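# Seat pet feeder in taped outline, scoop outside

## Task

Put the pet feeder inside the taped outline on the table so that its handle tab lines up with the red notch in the outline and both steel bowls rest level in the feeder's wells; the scoop has to finish lying fully on the table and fully outside the outline. It only counts if everything stays that way once the robot lets go.

## Robot and tools

Robot: two arms, left_arm and right_arm, each ending in a parallel gripper. Its fingers extend along the gripper's own +z axis and close along its y axis. The reported hand point sits between the finger pads, roughly 1 cm short of the fingertips.

World frame: a single frame for the whole scene. Origin on the tabletop midway between the arms, +z up, +x outward over the table, and left_arm mounted on the +y side. The arm names do not match image left or right. Each result has a state line, left_arm: ... | right_arm: ..., listing end_effector_position (metres) and end_effector_quat_wxyz for each gripper. Printed positions can be somewhat wrong, worse when an arm reaches far.

Row format (used by every moving call): a flat list of exactly 14 numbers, each in [-1, 1], always covering both arms: left_arm dx, dy, dz, rx, ry, rz, opening, then right_arm dx, dy, dz, rx, ry, rz, opening. dx..rz are an offset, not a pose: they are expressed in that gripper's own axes and measured from the gripper pose shown in the most recent result (or, before any result shows it, and for later calls within one reply, from where the robot is when the motion begins). A value of 1.0 equals 0.6 m of translation or 180 degrees of rotation; rx, ry, rz form one rotation vector. opening is absolute, not an offset: +1 is fully open (0.094 m), -1 is closed. All-zero offsets are not a pause; they pull the gripper back to the reference pose.

execute_actions, argument actions (a list holding at most one item) and optional pictures (boolean). An empty list just reports the state. An action {"rows": [...], "steps": n} has 1 to 15 rows and n up to 15 steps of 1/30 s (default 15); each row lasts one step, the final row repeats to fill. Every row is measured from the same reference pose, not chained from the previous row. A wait {"steps": n} (n up to 300) sends nothing and returns when n steps have passed since the prior result, counting the time spent replying. A refused call does nothing.

move, arguments target (one 14-number row as above, offsets from the last shown pose) and speed (m/s, 0.002 to 0.5, default 0.25; rotation capped at twice that in rad/s). Each gripper follows a straight line toward its target; both finish together, taking 0.5 to 10 s, and stop short if longer is needed. Rotation takes the shorter direction. The paths ignore obstacles and the other arm; grippers lag, drift, and may overshoot the speed, especially near full extension. Openings are sent at the start. Its result adds a move: line with the ending (done, off_target, moving, held, fault) and limits triggered, plus each gripper's distance from its target. If only one arm is named, the other finished fine. held means a check blocked that arm's final step; limits=paced means the sent pose was clipped; limits=held means some steps were blocked en route, after which the arm may jump faster than speed.

wait, argument seconds (0 to 10): lets the simulation run with no new command.

zoom_image, arguments camera (cam_high, cam_low, cam_left_wrist, cam_right_wrist) and region [x0, y0, x1, y1] in that camera's image pixels, top-left origin, at most 504 by 504. Gives a closer look at the latest image.

finished_scene, argument scene (the current scene's number): ends and grades the scene irreversibly; the goal must hold afterwards.

Cameras: cam_high and cam_low are 504x504 fixed views; the two wrist cameras are 616x616 fisheye. Calibration matrices are provided and may be off by a couple of degrees and millimetres.

Control details: each step, the commanded pose is clipped to within 70 mm and 16 degrees of the measured pose, then reached by damped inverse kinematics, favouring position over orientation. After an action ends, an arm continues only to its last clipped pose, so distant targets need further commands; check the reported pose. Joint friction may leave the gripper up to about 31 mm off, and tiny commands may not move it. A "pose unreachable" line says the clearance check altered or blocked an arm's command; HELD marks steps where this happened. A "Hand target" line shows where each gripper is being driven. To keep an arm still, send it the offset back to its desired pose in the first call of a reply and zeros afterwards, always with its intended opening. The simulation keeps running while you think.

Gripping: grip_measured reports finger opening on the command scale (each reader may be off by about 1 mm). To hold something, command about 0.03 below grip_measured for a firm grip, less for a gentle one. Per-pad force tops out near 50 to 62 N and is weaker on parts under about 2 mm thick.

Joint ranges (rad): waist -2.618 to 3.054, shoulder 0 to 3.142, elbow 0 to 3.142, wrist pitch -1.571 to 1.571, wrist yaw -1.571 to 1.571, wrist roll -2.094 to 2.094.

Motor heat: carrying loads warms motors. MOTOR HOT appears at 75 °C; at 90 °C that arm halts 10 s; at 100 °C it goes limp and drops. These appear as OVER-TEMPERATURE FAULT lines.

Avoid: dropping or knocking anything off the table, slamming or hard pushes (faster moves and targets set deeper past contact push harder), arm-to-arm collisions, and leaving pieces that stay in place only because a gripper holds them. Occasional brief tugs or pushes on objects may occur.

Each tool is called after "Request:" as name(argument=value, ...) on one line, values as JSON.

## Session

Request:
execute_actions(actions=[])

Scene clock: 0.00 s of 5400.00 s.
left_arm: end_effector_position=(+0.1297, +0.6009, +0.2881) grip_measured=+1.000 end_effector_quat_wxyz=(-0.207, +0.739, -0.638, -0.057) | right_arm: end_effector_position=(+0.3485, +0.1458, +0.2096) grip_measured=+1.000 end_effector_quat_wxyz=(-0.068, +0.409, +0.804, +0.426)
Joint positions: left_arm=[ 1.042  1.772  2.116 -1.486  0.051 -0.48   0.094] | right_arm=[ 0.592  2.019  1.848 -0.598 -0.443  1.807  0.094]
Joint velocities: left_arm=[ 0.007  0.007 -0.017 -0.007  0.051 -0.051  0.   ] | right_arm=[ 0.017  0.012 -0.007 -0.11   0.037 -0.051  0.   ]
Motor temperatures (°C, as the motors report them): left_arm=[27 26 27 24 24 27] | right_arm=[26 28 25 27 26 25]
Hand target (left_arm): +0.130, +0.601, +0.288; -0.207, +0.739, -0.638, -0.057
Hand target (right_arm): +0.349, +0.146, +0.210; -0.068, +0.409, +0.804, +0.426

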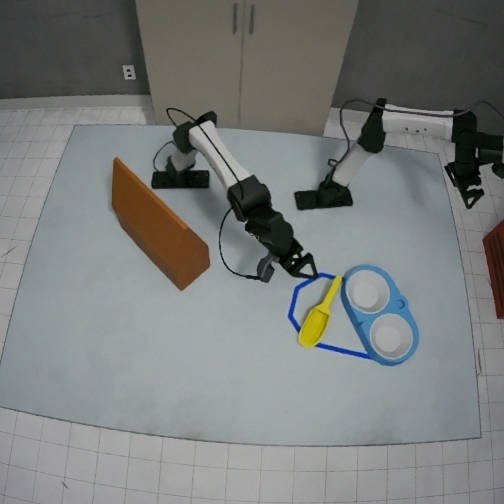

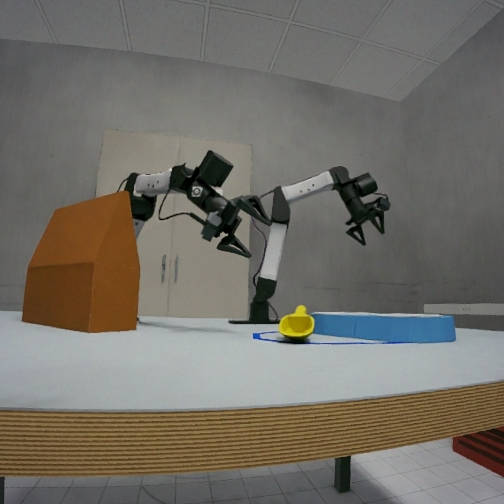

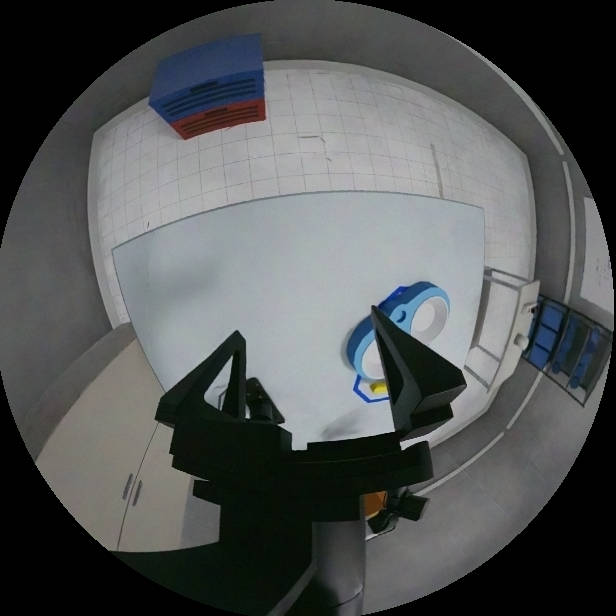

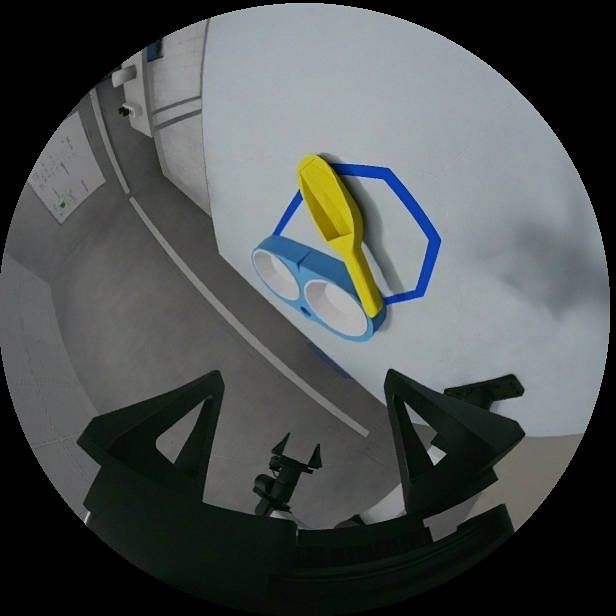

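Request:
zoom_image(camera="cam_high", region=[260, 240, 440, 390])

Request:
zoom_image(camera="cam_low", region=[240, 280, 480, 370])

Region (260, 240, 440, 390) of cam_high's 504x504 image, scaled by 2.800, with more detail than that image has.

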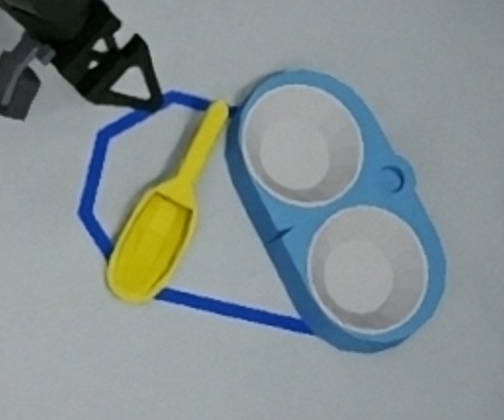

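Region (240, 280, 480, 370) of cam_low's 504x504 image, scaled by 2.100, with more detail than that image has; it fills the top 189 rows of this view, and the rest is white.

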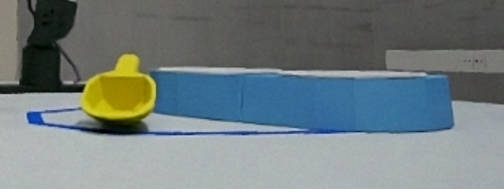

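Request:
move(target=[0.75,-0.343,0.053,0.077,0.149,0.666,0.0, 0.07,-0.133,-0.453,0,0,0,1])

Scene clock: 54.07 s of 5400.00 s.
left_arm: end_effector_position=(+0.4192, +0.2264, +0.1488) grip_measured=+0.002 end_effector_quat_wxyz=(+0.013, +0.200, +0.980, +0.013) | right_arm: end_effector_position=(+0.2007, -0.0508, +0.3380) grip_measured=+1.000 end_effector_quat_wxyz=(-0.077, +0.417, +0.804, +0.417)
Joint positions: left_arm=[-0.243  2.168  2.18  -1.552 -0.022  0.366  0.047] | right_arm=[ 0.297  1.329  1.665 -1.263 -0.642  1.557  0.094]
Joint velocities: left_arm=[-0.012 -0.012 -0.012 -0.051  0.007  0.081 -0.001] | right_arm=[-0.012  0.002 -0.007 -0.051 -0.037  0.007  0.   ]
Motor temperatures (°C, as the motors report them): left_arm=[27 32 31 27 24 27] | right_arm=[26 44 31 32 26 25]
Hand target (left_arm): +0.421, +0.223, +0.148; +0.011, +0.207, +0.978, +0.010
Hand target (right_arm): +0.198, -0.053, +0.348; -0.070, +0.410, +0.803, +0.427
Off the commanded pose (left_arm): 0.009 m, 2 deg.
Off the commanded pose (right_arm): 0.012 m, 2 deg.
joint sent to its limit (left arm) — the command would take joint 4 (wrist pitch) past its lower limit, so that joint was sent only as far as its limit.
After step 90, 46.20 s passed at rest.
move: off_target (right_arm)
camera_calibration (this result's frames):
cam_left_wrist: T_world_to_cam=[[-0.618786, -0.784195, -0.0462827, 0.442996], [-0.586629, 0.422101, 0.691157, 0.0630594], [-0.522466, 0.454829, -0.721221, 0.354652], [0, 0, 0, 1]] pos_world=[0.496406, 0.159471, 0.232702]
cam_right_wrist: T_world_to_cam=[[-0.738093, -0.283707, -0.612151, 0.338135], [-0.673732, 0.261355, 0.691216, -0.0438605], [-0.0361137, 0.922607, -0.384047, 0.27895], [0, 0, 0, 1]] pos_world=[0.230099, -0.149967, 0.344437]

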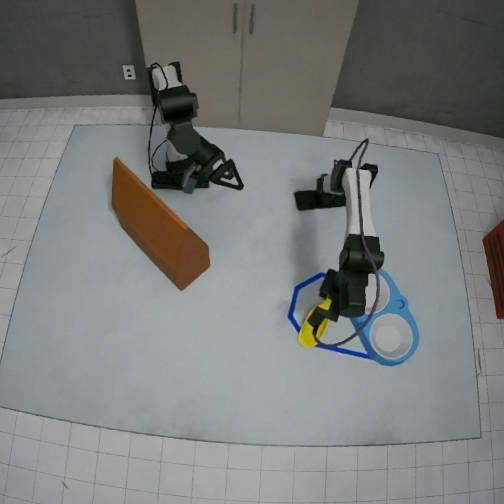

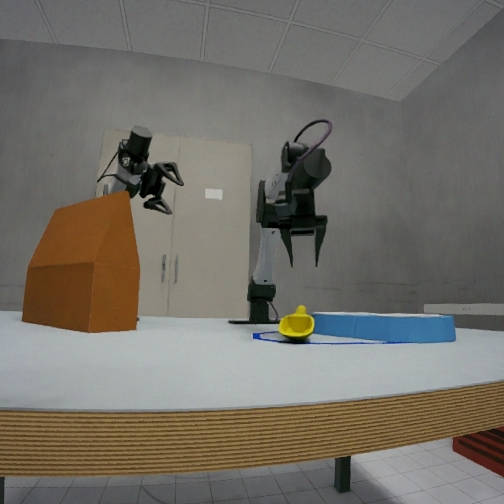

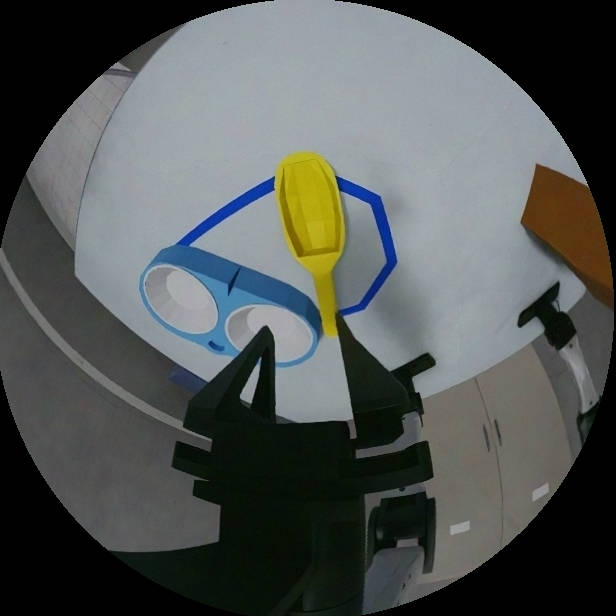

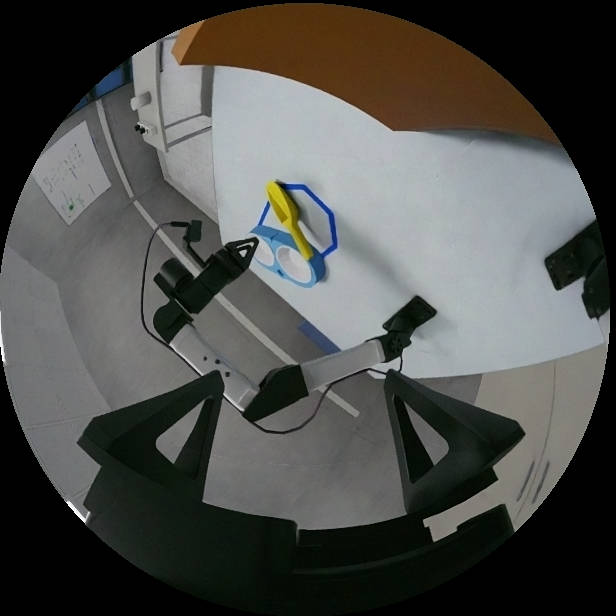

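Request:
move(target=[0.045,-0.025,0.115,0,0,0,0.0, 0,0,0,0,0,0,1], speed=0.1)

Scene clock: 60.97 s of 5400.00 s.
left_arm: end_effector_position=(+0.3917, +0.2274, +0.0774) grip_measured=+0.002 end_effector_quat_wxyz=(+0.007, +0.200, +0.980, +0.012) | right_arm: end_effector_position=(+0.2003, -0.0508, +0.3379) grip_measured=+1.000 end_effector_quat_wxyz=(-0.077, +0.416, +0.804, +0.417)
Joint positions: left_arm=[-0.243  2.032  1.685 -1.206 -0.022  0.365  0.047] | right_arm=[ 0.297  1.329  1.665 -1.265 -0.643  1.555  0.094]
Joint velocities: left_arm=[ 0.002  0.002 -0.022  0.007  0.051 -0.051  0.001] | right_arm=[-0.027 -0.002  0.017  0.022 -0.037 -0.022  0.   ]
Motor temperatures (°C, as the motors report them): left_arm=[27 34 32 26 24 27] | right_arm=[26 42 32 32 26 25]
Hand target (left_arm): +0.390, +0.224, +0.079; +0.013, +0.200, +0.980, +0.013
Hand target (right_arm): +0.201, -0.051, +0.338; -0.077, +0.417, +0.804, +0.417
Off the commanded pose (left_arm): 0.003 m, 1 deg.
Off the commanded pose (right_arm): 0.000 m, 0 deg.
After step 90, 2.53 s passed at rest.
move: done
camera_calibration (this result's frames):
cam_left_wrist: T_world_to_cam=[[-0.618094, -0.785121, -0.0393123, 0.422895], [-0.579084, 0.42093, 0.698197, 0.0926338], [-0.531621, 0.454317, -0.714825, 0.291519], [0, 0, 0, 1]] pos_world=[0.470009, 0.160589, 0.160333]
cam_right_wrist: T_world_to_cam=[[-0.738222, -0.28506, -0.611367, 0.337424], [-0.6735, 0.260721, 0.691681, -0.04422], [-0.0377743, 0.922369, -0.384458, 0.279364], [0, 0, 0, 1]] pos_world=[0.229864, -0.149962, 0.34428]

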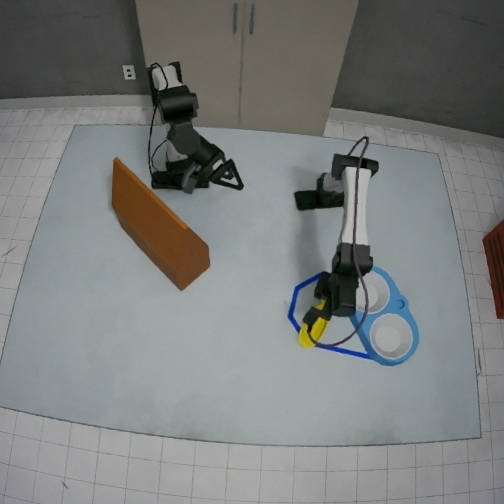

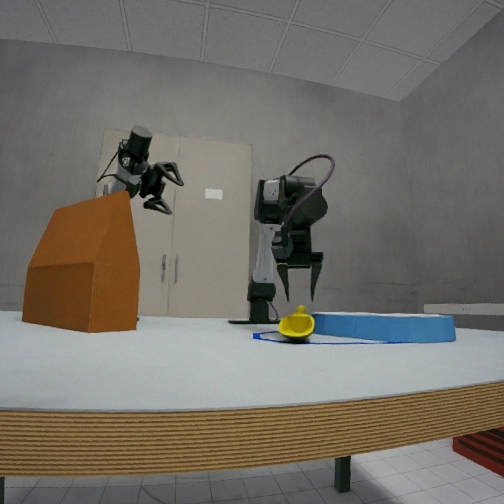

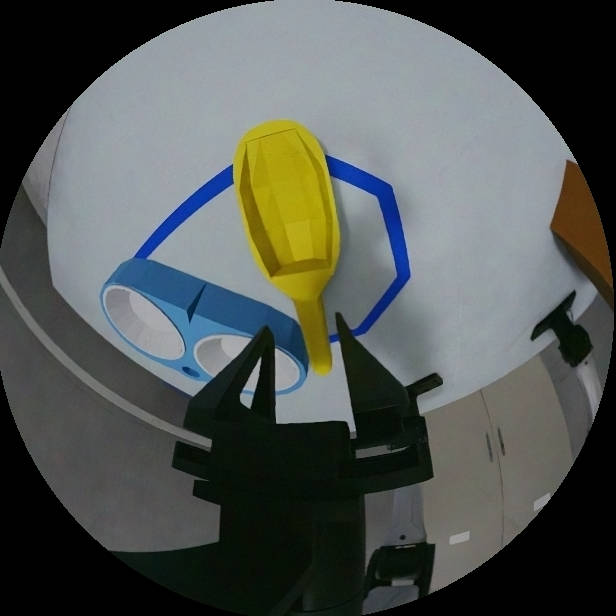

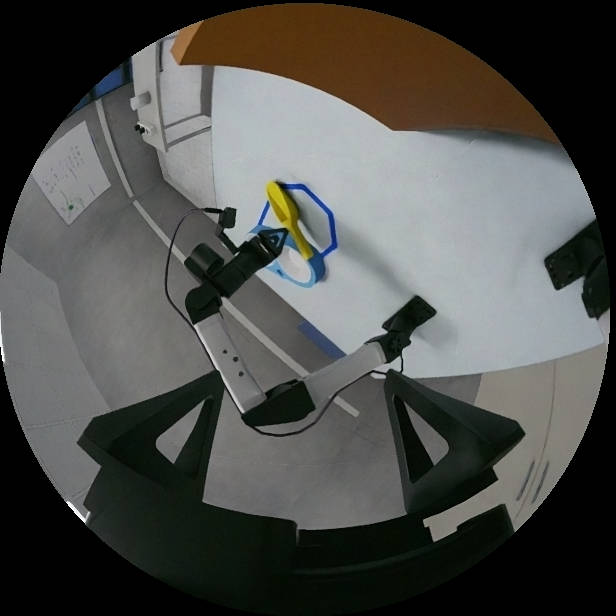

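Request:
move(target=[0.022,-0.02,0.07,0,0,0,0.0, 0,0,0,0,0,0,1], speed=0.05)

Scene clock: 66.37 s of 5400.00 s.
left_arm: end_effector_position=(+0.3776, +0.2280, +0.0353) grip_measured=+0.002 end_effector_quat_wxyz=(+0.003, +0.196, +0.981, +0.012) | right_arm: end_effector_position=(+0.2003, -0.0508, +0.3379) grip_measured=+1.000 end_effector_quat_wxyz=(-0.077, +0.416, +0.804, +0.417)
Joint positions: left_arm=[-0.243  2.017  1.494 -1.037 -0.022  0.357  0.047] | right_arm=[ 0.297  1.329  1.665 -1.265 -0.643  1.555  0.094]
Joint velocities: left_arm=[ 0.007  0.012 -0.012  0.051  0.022 -0.022 -0.001] | right_arm=[-0.002  0.012 -0.002 -0.051 -0.051  0.007  0.   ]
Motor temperatures (°C, as the motors report them): left_arm=[27 36 32 26 24 27] | right_arm=[26 40 32 32 26 25]
Hand target (left_arm): +0.375, +0.222, +0.035; +0.007, +0.200, +0.980, +0.012
Hand target (right_arm): +0.200, -0.051, +0.338; -0.077, +0.416, +0.804, +0.417
Off the commanded pose (left_arm): 0.006 m, 1 deg.
Off the commanded pose (right_arm): 0.000 m, 0 deg.
After step 90, 1.00 s passed at rest.
move: done
camera_calibration (this result's frames):
cam_left_wrist: T_world_to_cam=[[-0.61209, -0.790039, -0.0344116, 0.411624], [-0.576681, 0.416167, 0.703025, 0.11358], [-0.541096, 0.450158, -0.710333, 0.258121], [0, 0, 0, 1]] pos_world=[0.457118, 0.161735, 0.117667]
cam_right_wrist: T_world_to_cam=[[-0.738222, -0.28506, -0.611367, 0.337424], [-0.6735, 0.260721, 0.691681, -0.04422], [-0.0377743, 0.922369, -0.384458, 0.279364], [0, 0, 0, 1]] pos_world=[0.229864, -0.149962, 0.34428]

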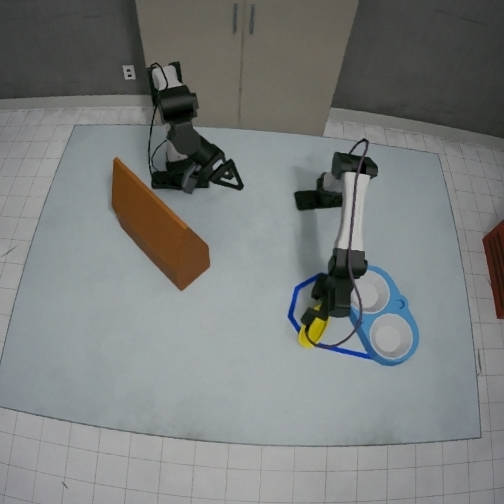

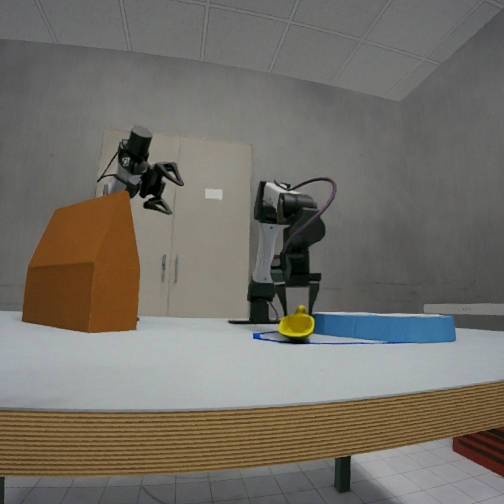

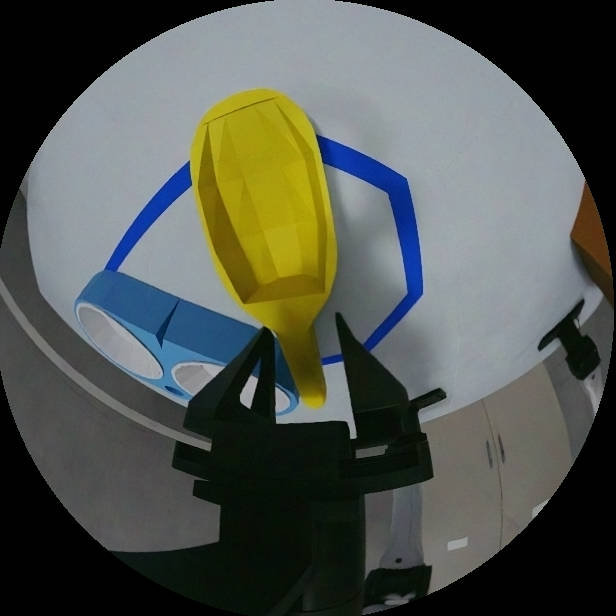

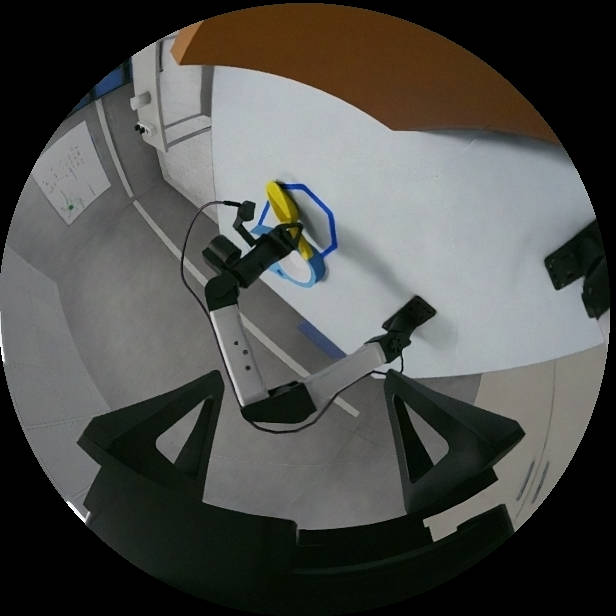

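Close.

Request:
move(target=[0,0,0.012,0,0,0,-0.7, 0,0,0,0,0,0,1], speed=0.03)

Scene clock: 72.50 s of 5400.00 s.
left_arm: end_effector_position=(+0.3795, +0.2280, +0.0354) grip_measured=-0.546 end_effector_quat_wxyz=(+0.007, +0.196, +0.981, +0.013) | right_arm: end_effector_position=(+0.2003, -0.0508, +0.3379) grip_measured=+1.000 end_effector_quat_wxyz=(-0.077, +0.416, +0.804, +0.417)
Joint positions: left_arm=[-0.243  2.017  1.494 -1.03  -0.022  0.357  0.021] | right_arm=[ 0.297  1.329  1.665 -1.265 -0.643  1.555  0.094]
Joint velocities: left_arm=[-0.007  0.007  0.012 -0.007  0.007  0.051 -0.001] | right_arm=[-0.012  0.002  0.012 -0.051  0.11  -0.051  0.   ]
Motor temperatures (°C, as the motors report them): left_arm=[27 37 32 26 24 27] | right_arm=[26 39 32 32 26 25]
Hand target (left_arm): +0.378, +0.228, +0.028; +0.003, +0.196, +0.981, +0.012
Hand target (right_arm): +0.200, -0.051, +0.338; -0.077, +0.416, +0.804, +0.417
Off the commanded pose (left_arm): 0.007 m, 0 deg.
Off the commanded pose (right_arm): 0.000 m, 0 deg.
After step 90, 2.43 s passed at rest.
move: done
camera_calibration (this result's frames):
cam_left_wrist: T_world_to_cam=[[-0.611804, -0.790039, -0.0391607, 0.412829], [-0.582037, 0.416098, 0.698638, 0.116848], [-0.535657, 0.450223, -0.714402, 0.257224], [0, 0, 0, 1]] pos_world=[0.458364, 0.161723, 0.118294]
cam_right_wrist: T_world_to_cam=[[-0.738222, -0.28506, -0.611367, 0.337424], [-0.6735, 0.260721, 0.691681, -0.04422], [-0.0377743, 0.922369, -0.384458, 0.279364], [0, 0, 0, 1]] pos_world=[0.229864, -0.149962, 0.34428]

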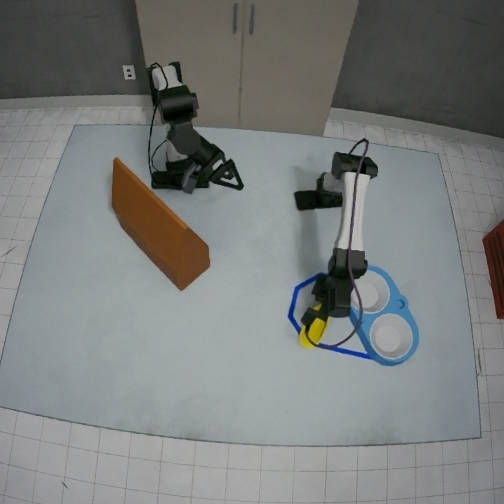

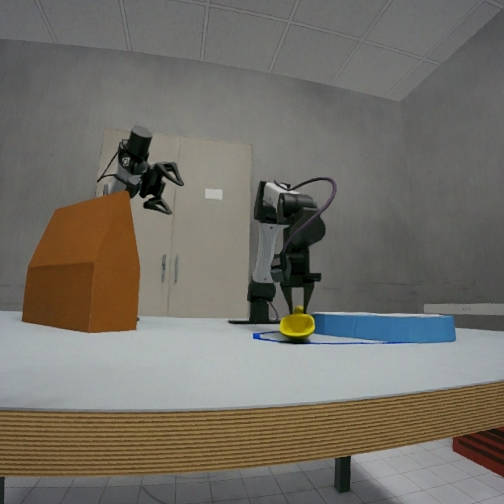

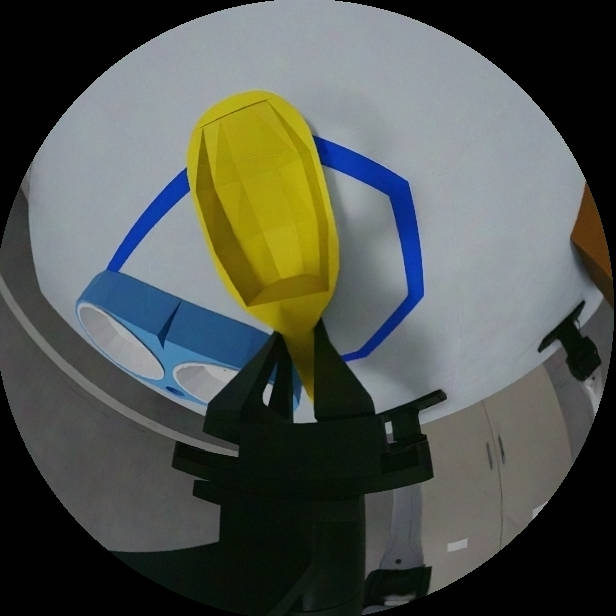

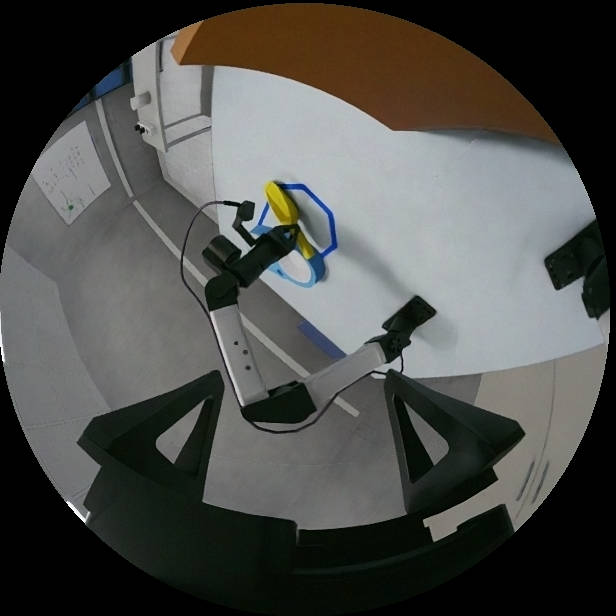

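Request:
move(target=[0,0,-0.04,0,0,0,-0.6, 0,0,0,0,0,0,1], speed=0.05)

Request:
move(target=[-0.175,-0.29,0,0,0,0,-0.6, 0,0,0,0,0,0,1], speed=0.12)

Scene clock: 78.23 s of 5400.00 s.
left_arm: end_effector_position=(+0.3745, +0.2282, +0.0497) grip_measured=-0.546 end_effector_quat_wxyz=(-0.004, +0.196, +0.981, +0.011) | right_arm: end_effector_position=(+0.2003, -0.0508, +0.3379) grip_measured=+1.000 end_effector_quat_wxyz=(-0.077, +0.416, +0.804, +0.417)
Joint positions: left_arm=[-0.243  2.006  1.536 -1.106 -0.022  0.357  0.021] | right_arm=[ 0.297  1.329  1.665 -1.265 -0.643  1.555  0.094]
Joint velocities: left_arm=[-0.007 -0.002 -0.027  0.022 -0.066 -0.022  0.001] | right_arm=[-0.002 -0.002 -0.012  0.022 -0.022  0.051  0.   ]
Motor temperatures (°C, as the motors report them): left_arm=[27 37 32 26 24 27] | right_arm=[26 37 32 32 26 25]
Hand target (left_arm): +0.379, +0.227, +0.059; +0.007, +0.196, +0.981, +0.013
Hand target (right_arm): +0.200, -0.051, +0.338; -0.077, +0.416, +0.804, +0.417
Off the commanded pose (left_arm): 0.011 m, 1 deg.
Off the commanded pose (right_arm): 0.000 m, 0 deg.
After step 90, 1.83 s passed at rest.
move: off_target (left_arm)
camera_calibration (this result's frames):
cam_left_wrist: T_world_to_cam=[[-0.612548, -0.790011, -0.0258374, 0.410123], [-0.565902, 0.415491, 0.712125, 0.0973428], [-0.551851, 0.450832, -0.701578, 0.269986], [0, 0, 0, 1]] pos_world=[0.455298, 0.161838, 0.130692]
cam_right_wrist: T_world_to_cam=[[-0.738222, -0.28506, -0.611367, 0.337424], [-0.6735, 0.260721, 0.691681, -0.04422], [-0.0377743, 0.922369, -0.384458, 0.279364], [0, 0, 0, 1]] pos_world=[0.229864, -0.149962, 0.34428]

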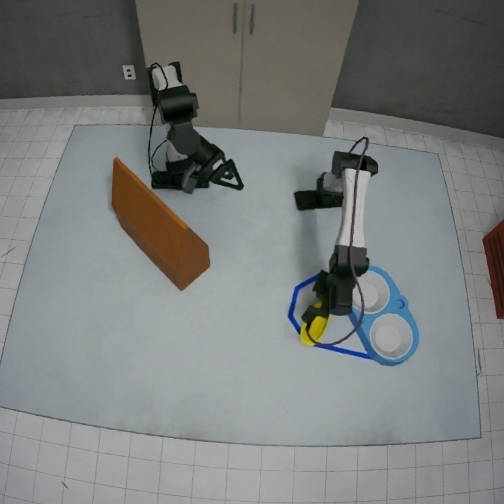

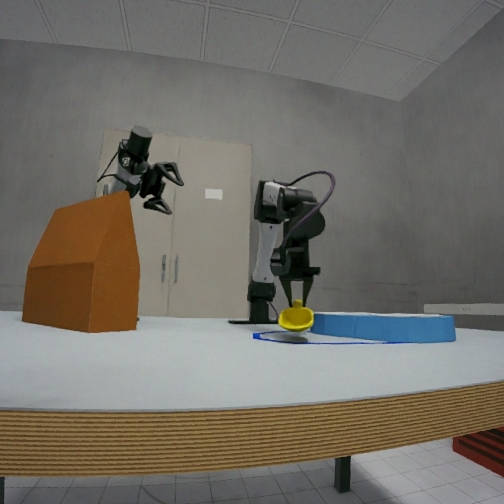

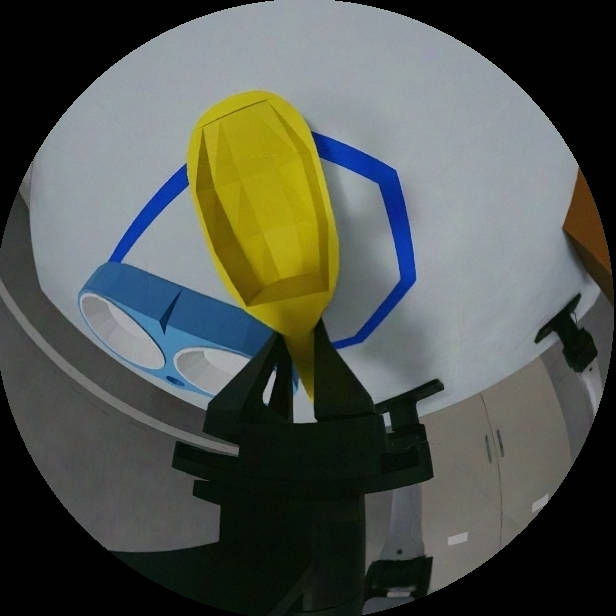

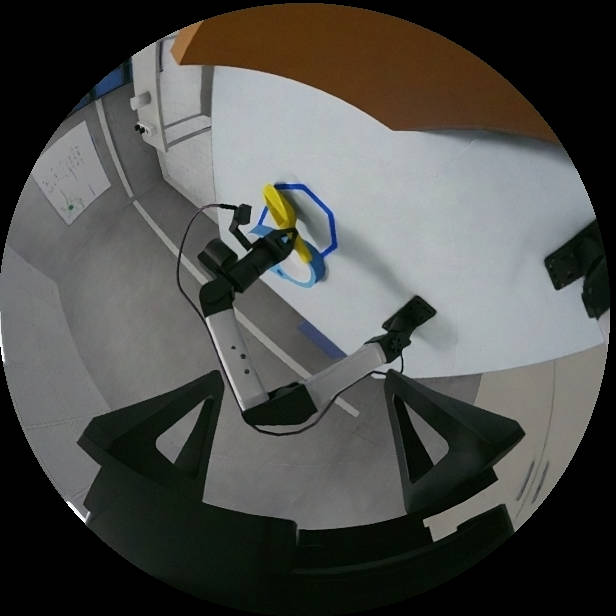

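Scene clock: 80.50 s of 5400.00 s.
left_arm: end_effector_position=(+0.4077, +0.0308, +0.0465) grip_measured=-0.546 end_effector_quat_wxyz=(-0.002, +0.198, +0.980, +0.013) | right_arm: end_effector_position=(+0.2003, -0.0508, +0.3379) grip_measured=+1.000 end_effector_quat_wxyz=(-0.077, +0.416, +0.804, +0.417)
Joint positions: left_arm=[-0.685  2.368  2.106 -1.32  -0.024 -0.08   0.021] | right_arm=[ 0.297  1.329  1.665 -1.265 -0.643  1.555  0.094]
Joint velocities: left_arm=[-0.002 -0.007 -0.002 -0.022  0.081 -0.022  0.001] | right_arm=[-0.002 -0.012  0.007 -0.051 -0.051 -0.051  0.   ]
Motor temperatures (°C, as the motors report them): left_arm=[27 38 32 26 24 27] | right_arm=[26 37 32 32 26 25]
Hand target (left_arm): +0.409, +0.029, +0.045; -0.003, +0.196, +0.981, +0.015
Hand target (right_arm): +0.200, -0.051, +0.338; -0.077, +0.416, +0.804, +0.417
Off the commanded pose (left_arm): 0.005 m, 0 deg.
Off the commanded pose (right_arm): 0.000 m, 0 deg.
move: done
camera_calibration (this result's frames):
cam_left_wrist: T_world_to_cam=[[-0.615819, -0.787237, -0.0320195, 0.276008], [-0.56783, 0.41528, 0.710712, 0.201181], [-0.546201, 0.455851, -0.702754, 0.372639], [0, 0, 0, 1]] pos_world=[0.487744, -0.0361309, 0.12773]
cam_right_wrist: T_world_to_cam=[[-0.738222, -0.28506, -0.611367, 0.337424], [-0.6735, 0.260721, 0.691681, -0.04422], [-0.0377743, 0.922369, -0.384458, 0.279364], [0, 0, 0, 1]] pos_world=[0.229864, -0.149962, 0.34428]

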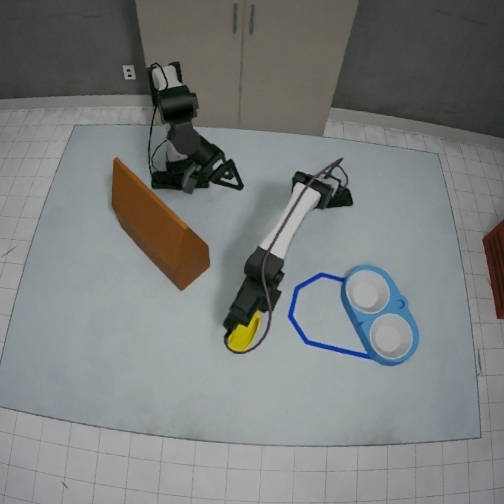

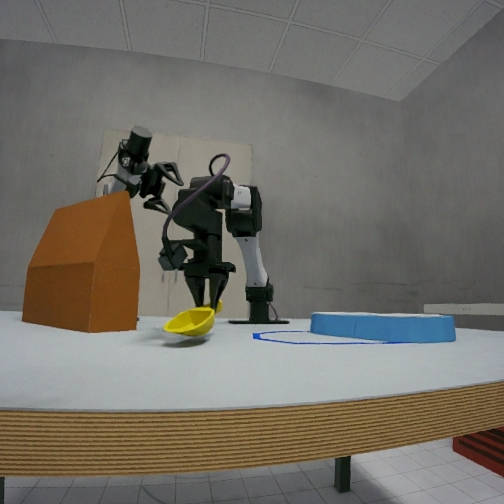

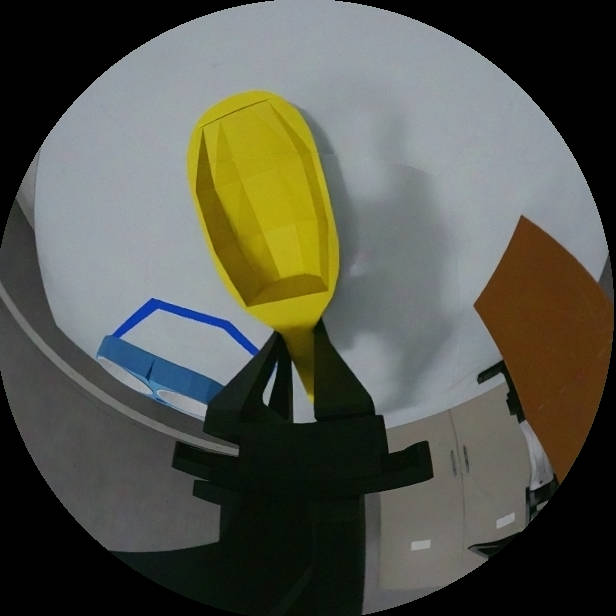

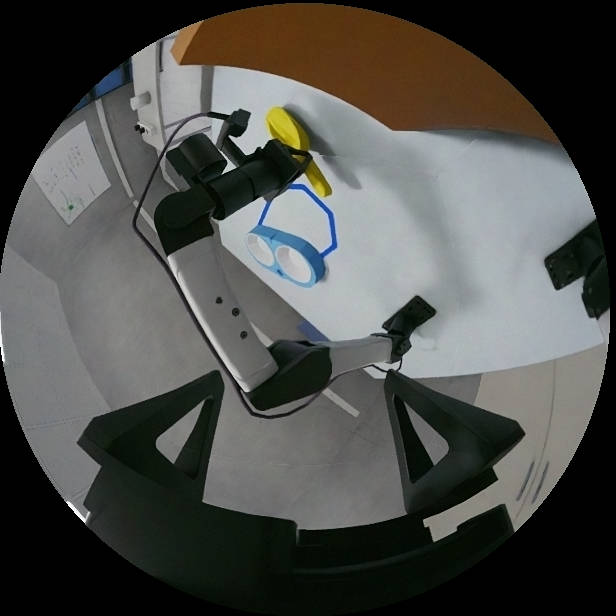

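Request:
move(target=[0,0,0.022,0,0,0,-0.6, 0,0,0,0,0,0,1], speed=0.03)

Request:
move(target=[0,0,0,0,0,0,0.1, 0,0,0,0,0,0,1])

Request:
move(target=[0,0,-0.15,0,0,0,0.1, 0,0,0,0,0,0,1], speed=0.1)

Scene clock: 87.53 s of 5400.00 s.
left_arm: end_effector_position=(+0.4077, +0.0308, +0.0394) grip_measured=-0.546 end_effector_quat_wxyz=(-0.001, +0.198, +0.980, +0.013) | right_arm: end_effector_position=(+0.2003, -0.0508, +0.3379) grip_measured=+1.000 end_effector_quat_wxyz=(-0.077, +0.416, +0.804, +0.417)
Joint positions: left_arm=[-0.685  2.368  2.078 -1.29  -0.024 -0.081  0.021] | right_arm=[ 0.297  1.329  1.665 -1.265 -0.643  1.555  0.094]
Joint velocities: left_arm=[ 0.002 -0.017  0.002  0.051  0.066 -0.066  0.   ] | right_arm=[ 0.002  0.002  0.002  0.037 -0.095 -0.022  0.   ]
Motor temperatures (°C, as the motors report them): left_arm=[27 39 33 26 24 27] | right_arm=[26 36 32 32 26 25]
Hand target (left_arm): +0.407, +0.031, +0.033; -0.002, +0.198, +0.980, +0.013
Hand target (right_arm): +0.200, -0.051, +0.338; -0.077, +0.416, +0.804, +0.417
Off the commanded pose (left_arm): 0.006 m, 0 deg.
Off the commanded pose (right_arm): 0.000 m, 0 deg.
After step 90, 3.30 s passed at rest.
move: done
camera_calibration (this result's frames):
cam_left_wrist: T_world_to_cam=[[-0.614884, -0.787958, -0.0322459, 0.275434], [-0.569048, 0.415006, 0.709897, 0.206793], [-0.545987, 0.454854, -0.703567, 0.367628], [0, 0, 0, 1]] pos_world=[0.487756, -0.0360071, 0.120731]
cam_right_wrist: T_world_to_cam=[[-0.738222, -0.28506, -0.611367, 0.337424], [-0.6735, 0.260721, 0.691681, -0.04422], [-0.0377743, 0.922369, -0.384458, 0.279364], [0, 0, 0, 1]] pos_world=[0.229864, -0.149962, 0.34428]

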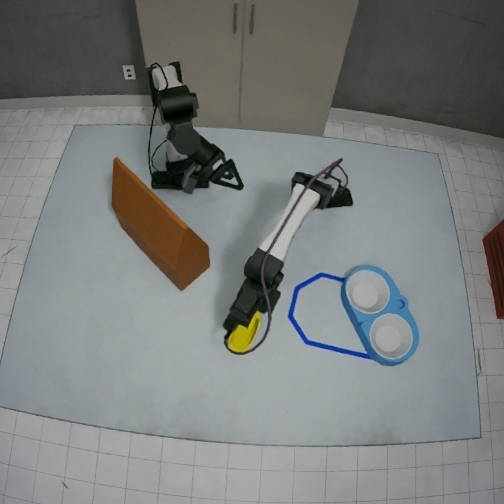

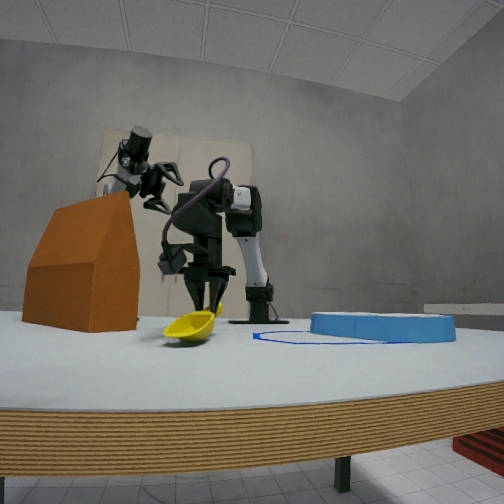

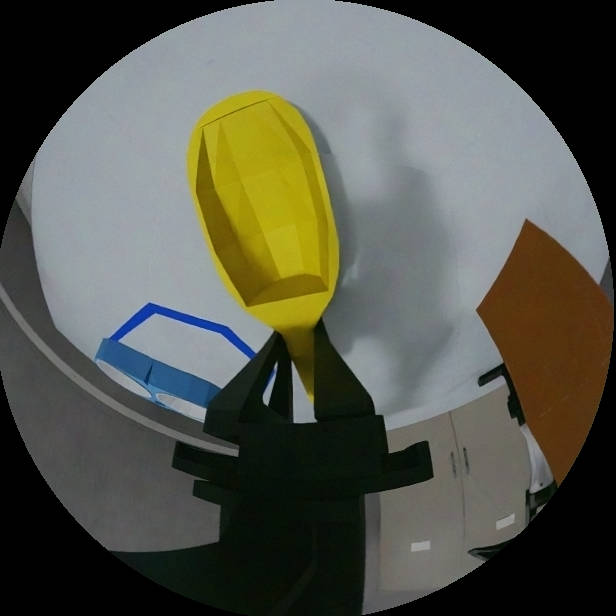

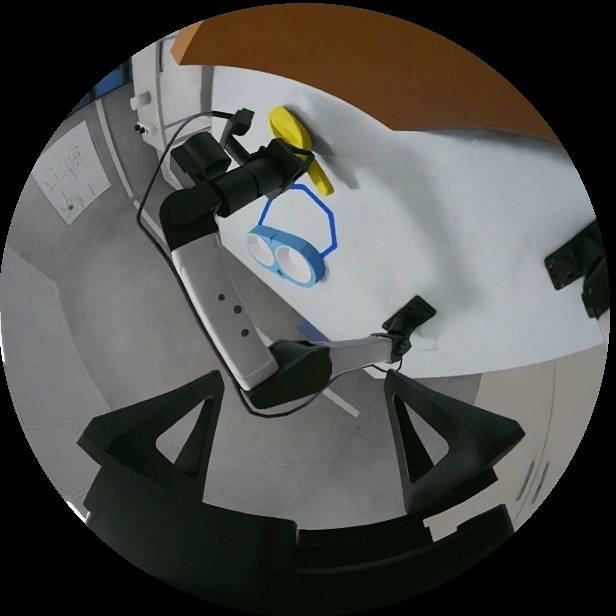

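Scene clock: 88.03 s of 5400.00 s.
left_arm: end_effector_position=(+0.4078, +0.0308, +0.0394) grip_measured=+0.098 end_effector_quat_wxyz=(-0.001, +0.198, +0.980, +0.013) | right_arm: end_effector_position=(+0.2003, -0.0508, +0.3379) grip_measured=+1.000 end_effector_quat_wxyz=(-0.077, +0.416, +0.804, +0.417)
Joint positions: left_arm=[-0.685  2.368  2.078 -1.29  -0.024 -0.081  0.052] | right_arm=[ 0.297  1.329  1.665 -1.265 -0.643  1.555  0.094]
Joint velocities: left_arm=[ 0.012 -0.007 -0.012 -0.037  0.022 -0.081 -0.001] | right_arm=[-0.007 -0.017  0.002  0.051  0.081  0.007  0.   ]
Motor temperatures (°C, as the motors report them): left_arm=[27 39 33 26 24 27] | right_arm=[26 36 32 32 26 25]
Hand target (left_arm): +0.408, +0.031, +0.039; -0.001, +0.198, +0.980, +0.013
Hand target (right_arm): +0.200, -0.051, +0.338; -0.077, +0.416, +0.804, +0.417
Off the commanded pose (left_arm): 0.000 m, 0 deg.
Off the commanded pose (right_arm): 0.000 m, 0 deg.
move: done
camera_calibration (this result's frames):
cam_left_wrist: T_world_to_cam=[[-0.614873, -0.787964, -0.0323156, 0.27545], [-0.569288, 0.415131, 0.709632, 0.206964], [-0.545749, 0.45473, -0.703831, 0.36761], [0, 0, 0, 1]] pos_world=[0.487812, -0.036036, 0.120768]
cam_right_wrist: T_world_to_cam=[[-0.738222, -0.28506, -0.611367, 0.337424], [-0.6735, 0.260721, 0.691681, -0.04422], [-0.0377743, 0.922369, -0.384458, 0.279364], [0, 0, 0, 1]] pos_world=[0.229864, -0.149962, 0.34428]

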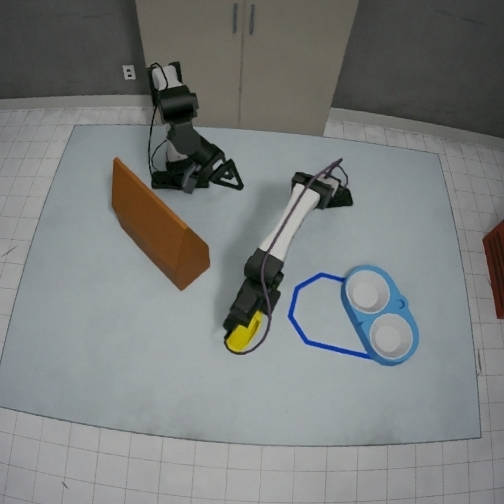

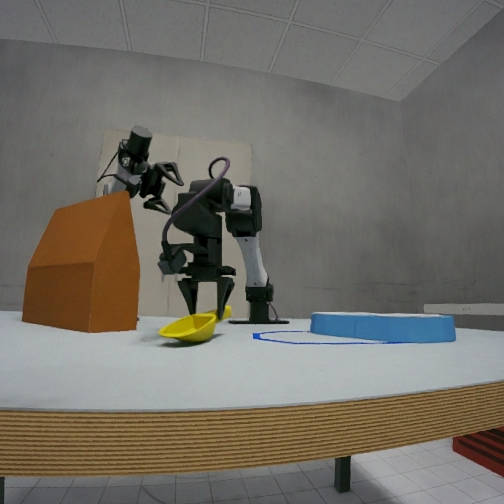

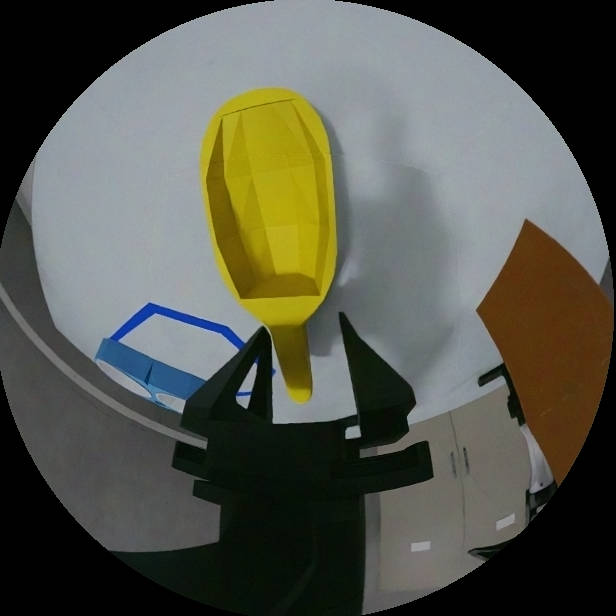

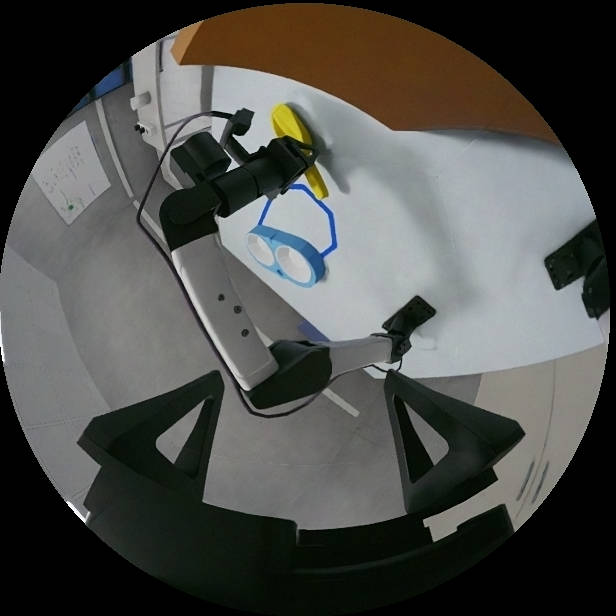

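Scene clock: 89.37 s of 5400.00 s.
left_arm: end_effector_position=(+0.4085, +0.0304, +0.1215) grip_measured=+0.098 end_effector_quat_wxyz=(+0.023, +0.197, +0.980, +0.006) | right_arm: end_effector_position=(+0.2003, -0.0508, +0.3379) grip_measured=+1.000 end_effector_quat_wxyz=(-0.077, +0.416, +0.804, +0.417)
Joint positions: left_arm=[-0.685  2.35   2.373 -1.552 -0.024 -0.081  0.052] | right_arm=[ 0.297  1.329  1.665 -1.265 -0.643  1.555  0.094]
Joint velocities: left_arm=[-0.002 -0.007  0.017 -0.081  0.037  0.007 -0.001] | right_arm=[-0.017 -0.012  0.002  0.051 -0.007 -0.051  0.   ]
Motor temperatures (°C, as the motors report them): left_arm=[27 40 33 26 24 27] | right_arm=[26 36 32 32 26 25]
Hand target (left_arm): +0.408, +0.029, +0.129; +0.030, +0.198, +0.980, +0.004
Hand target (right_arm): +0.200, -0.051, +0.338; -0.077, +0.416, +0.804, +0.417
Off the commanded pose (left_arm): 0.008 m, 3 deg.
Off the commanded pose (right_arm): 0.000 m, 0 deg.
joint sent to its limit (left arm) — the command would take joint 4 (wrist pitch) past its lower limit, so that joint was sent only as far as its limit.
move: off_target (left_arm)
camera_calibration (this result's frames):
cam_left_wrist: T_world_to_cam=[[-0.613182, -0.788842, -0.0416708, 0.27873], [-0.600888, 0.431539, 0.672835, 0.166213], [-0.512778, 0.43761, -0.738618, 0.417229], [0, 0, 0, 1]] pos_world=[0.484733, -0.0344376, 0.207953]
cam_right_wrist: T_world_to_cam=[[-0.738222, -0.28506, -0.611367, 0.337424], [-0.6735, 0.260721, 0.691681, -0.04422], [-0.0377743, 0.922369, -0.384458, 0.279364], [0, 0, 0, 1]] pos_world=[0.229864, -0.149962, 0.34428]

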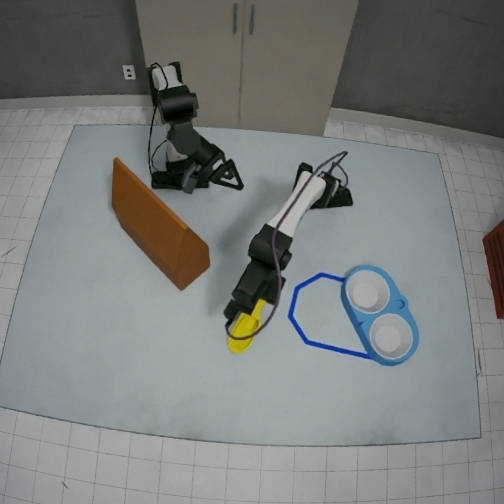

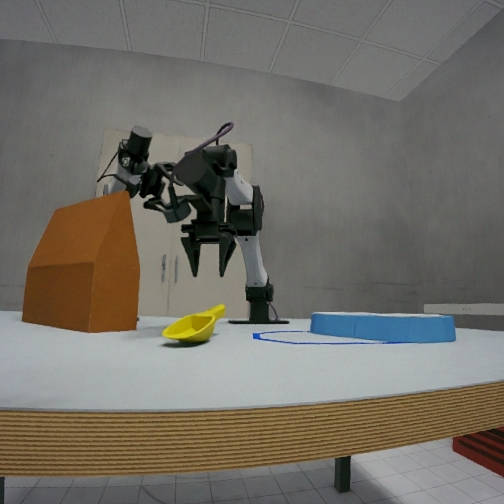

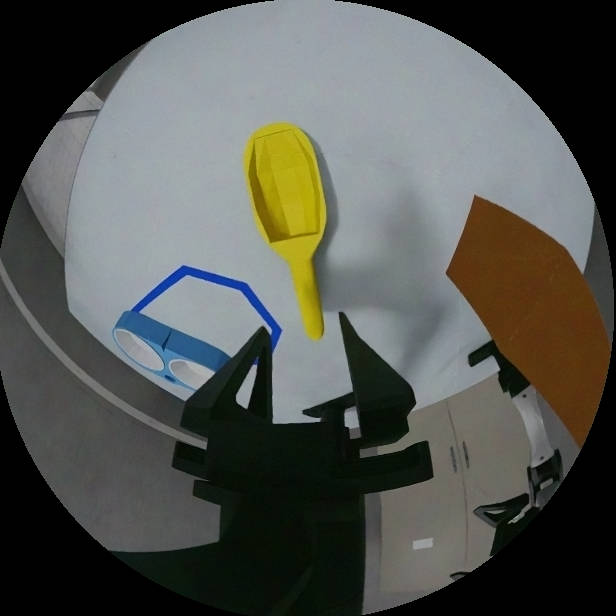

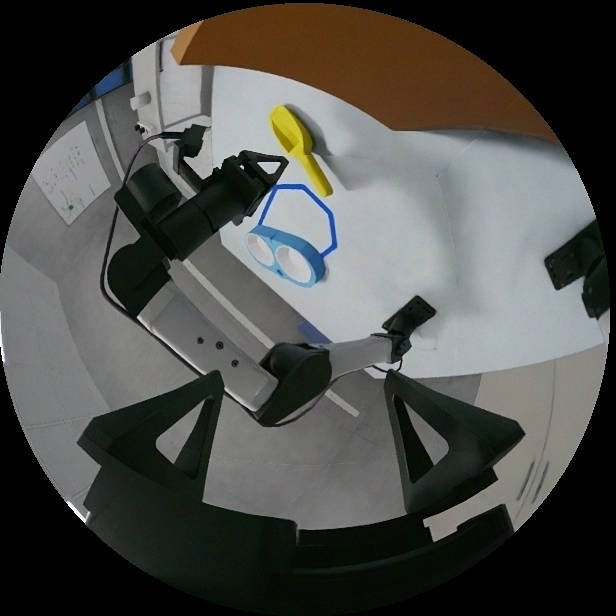

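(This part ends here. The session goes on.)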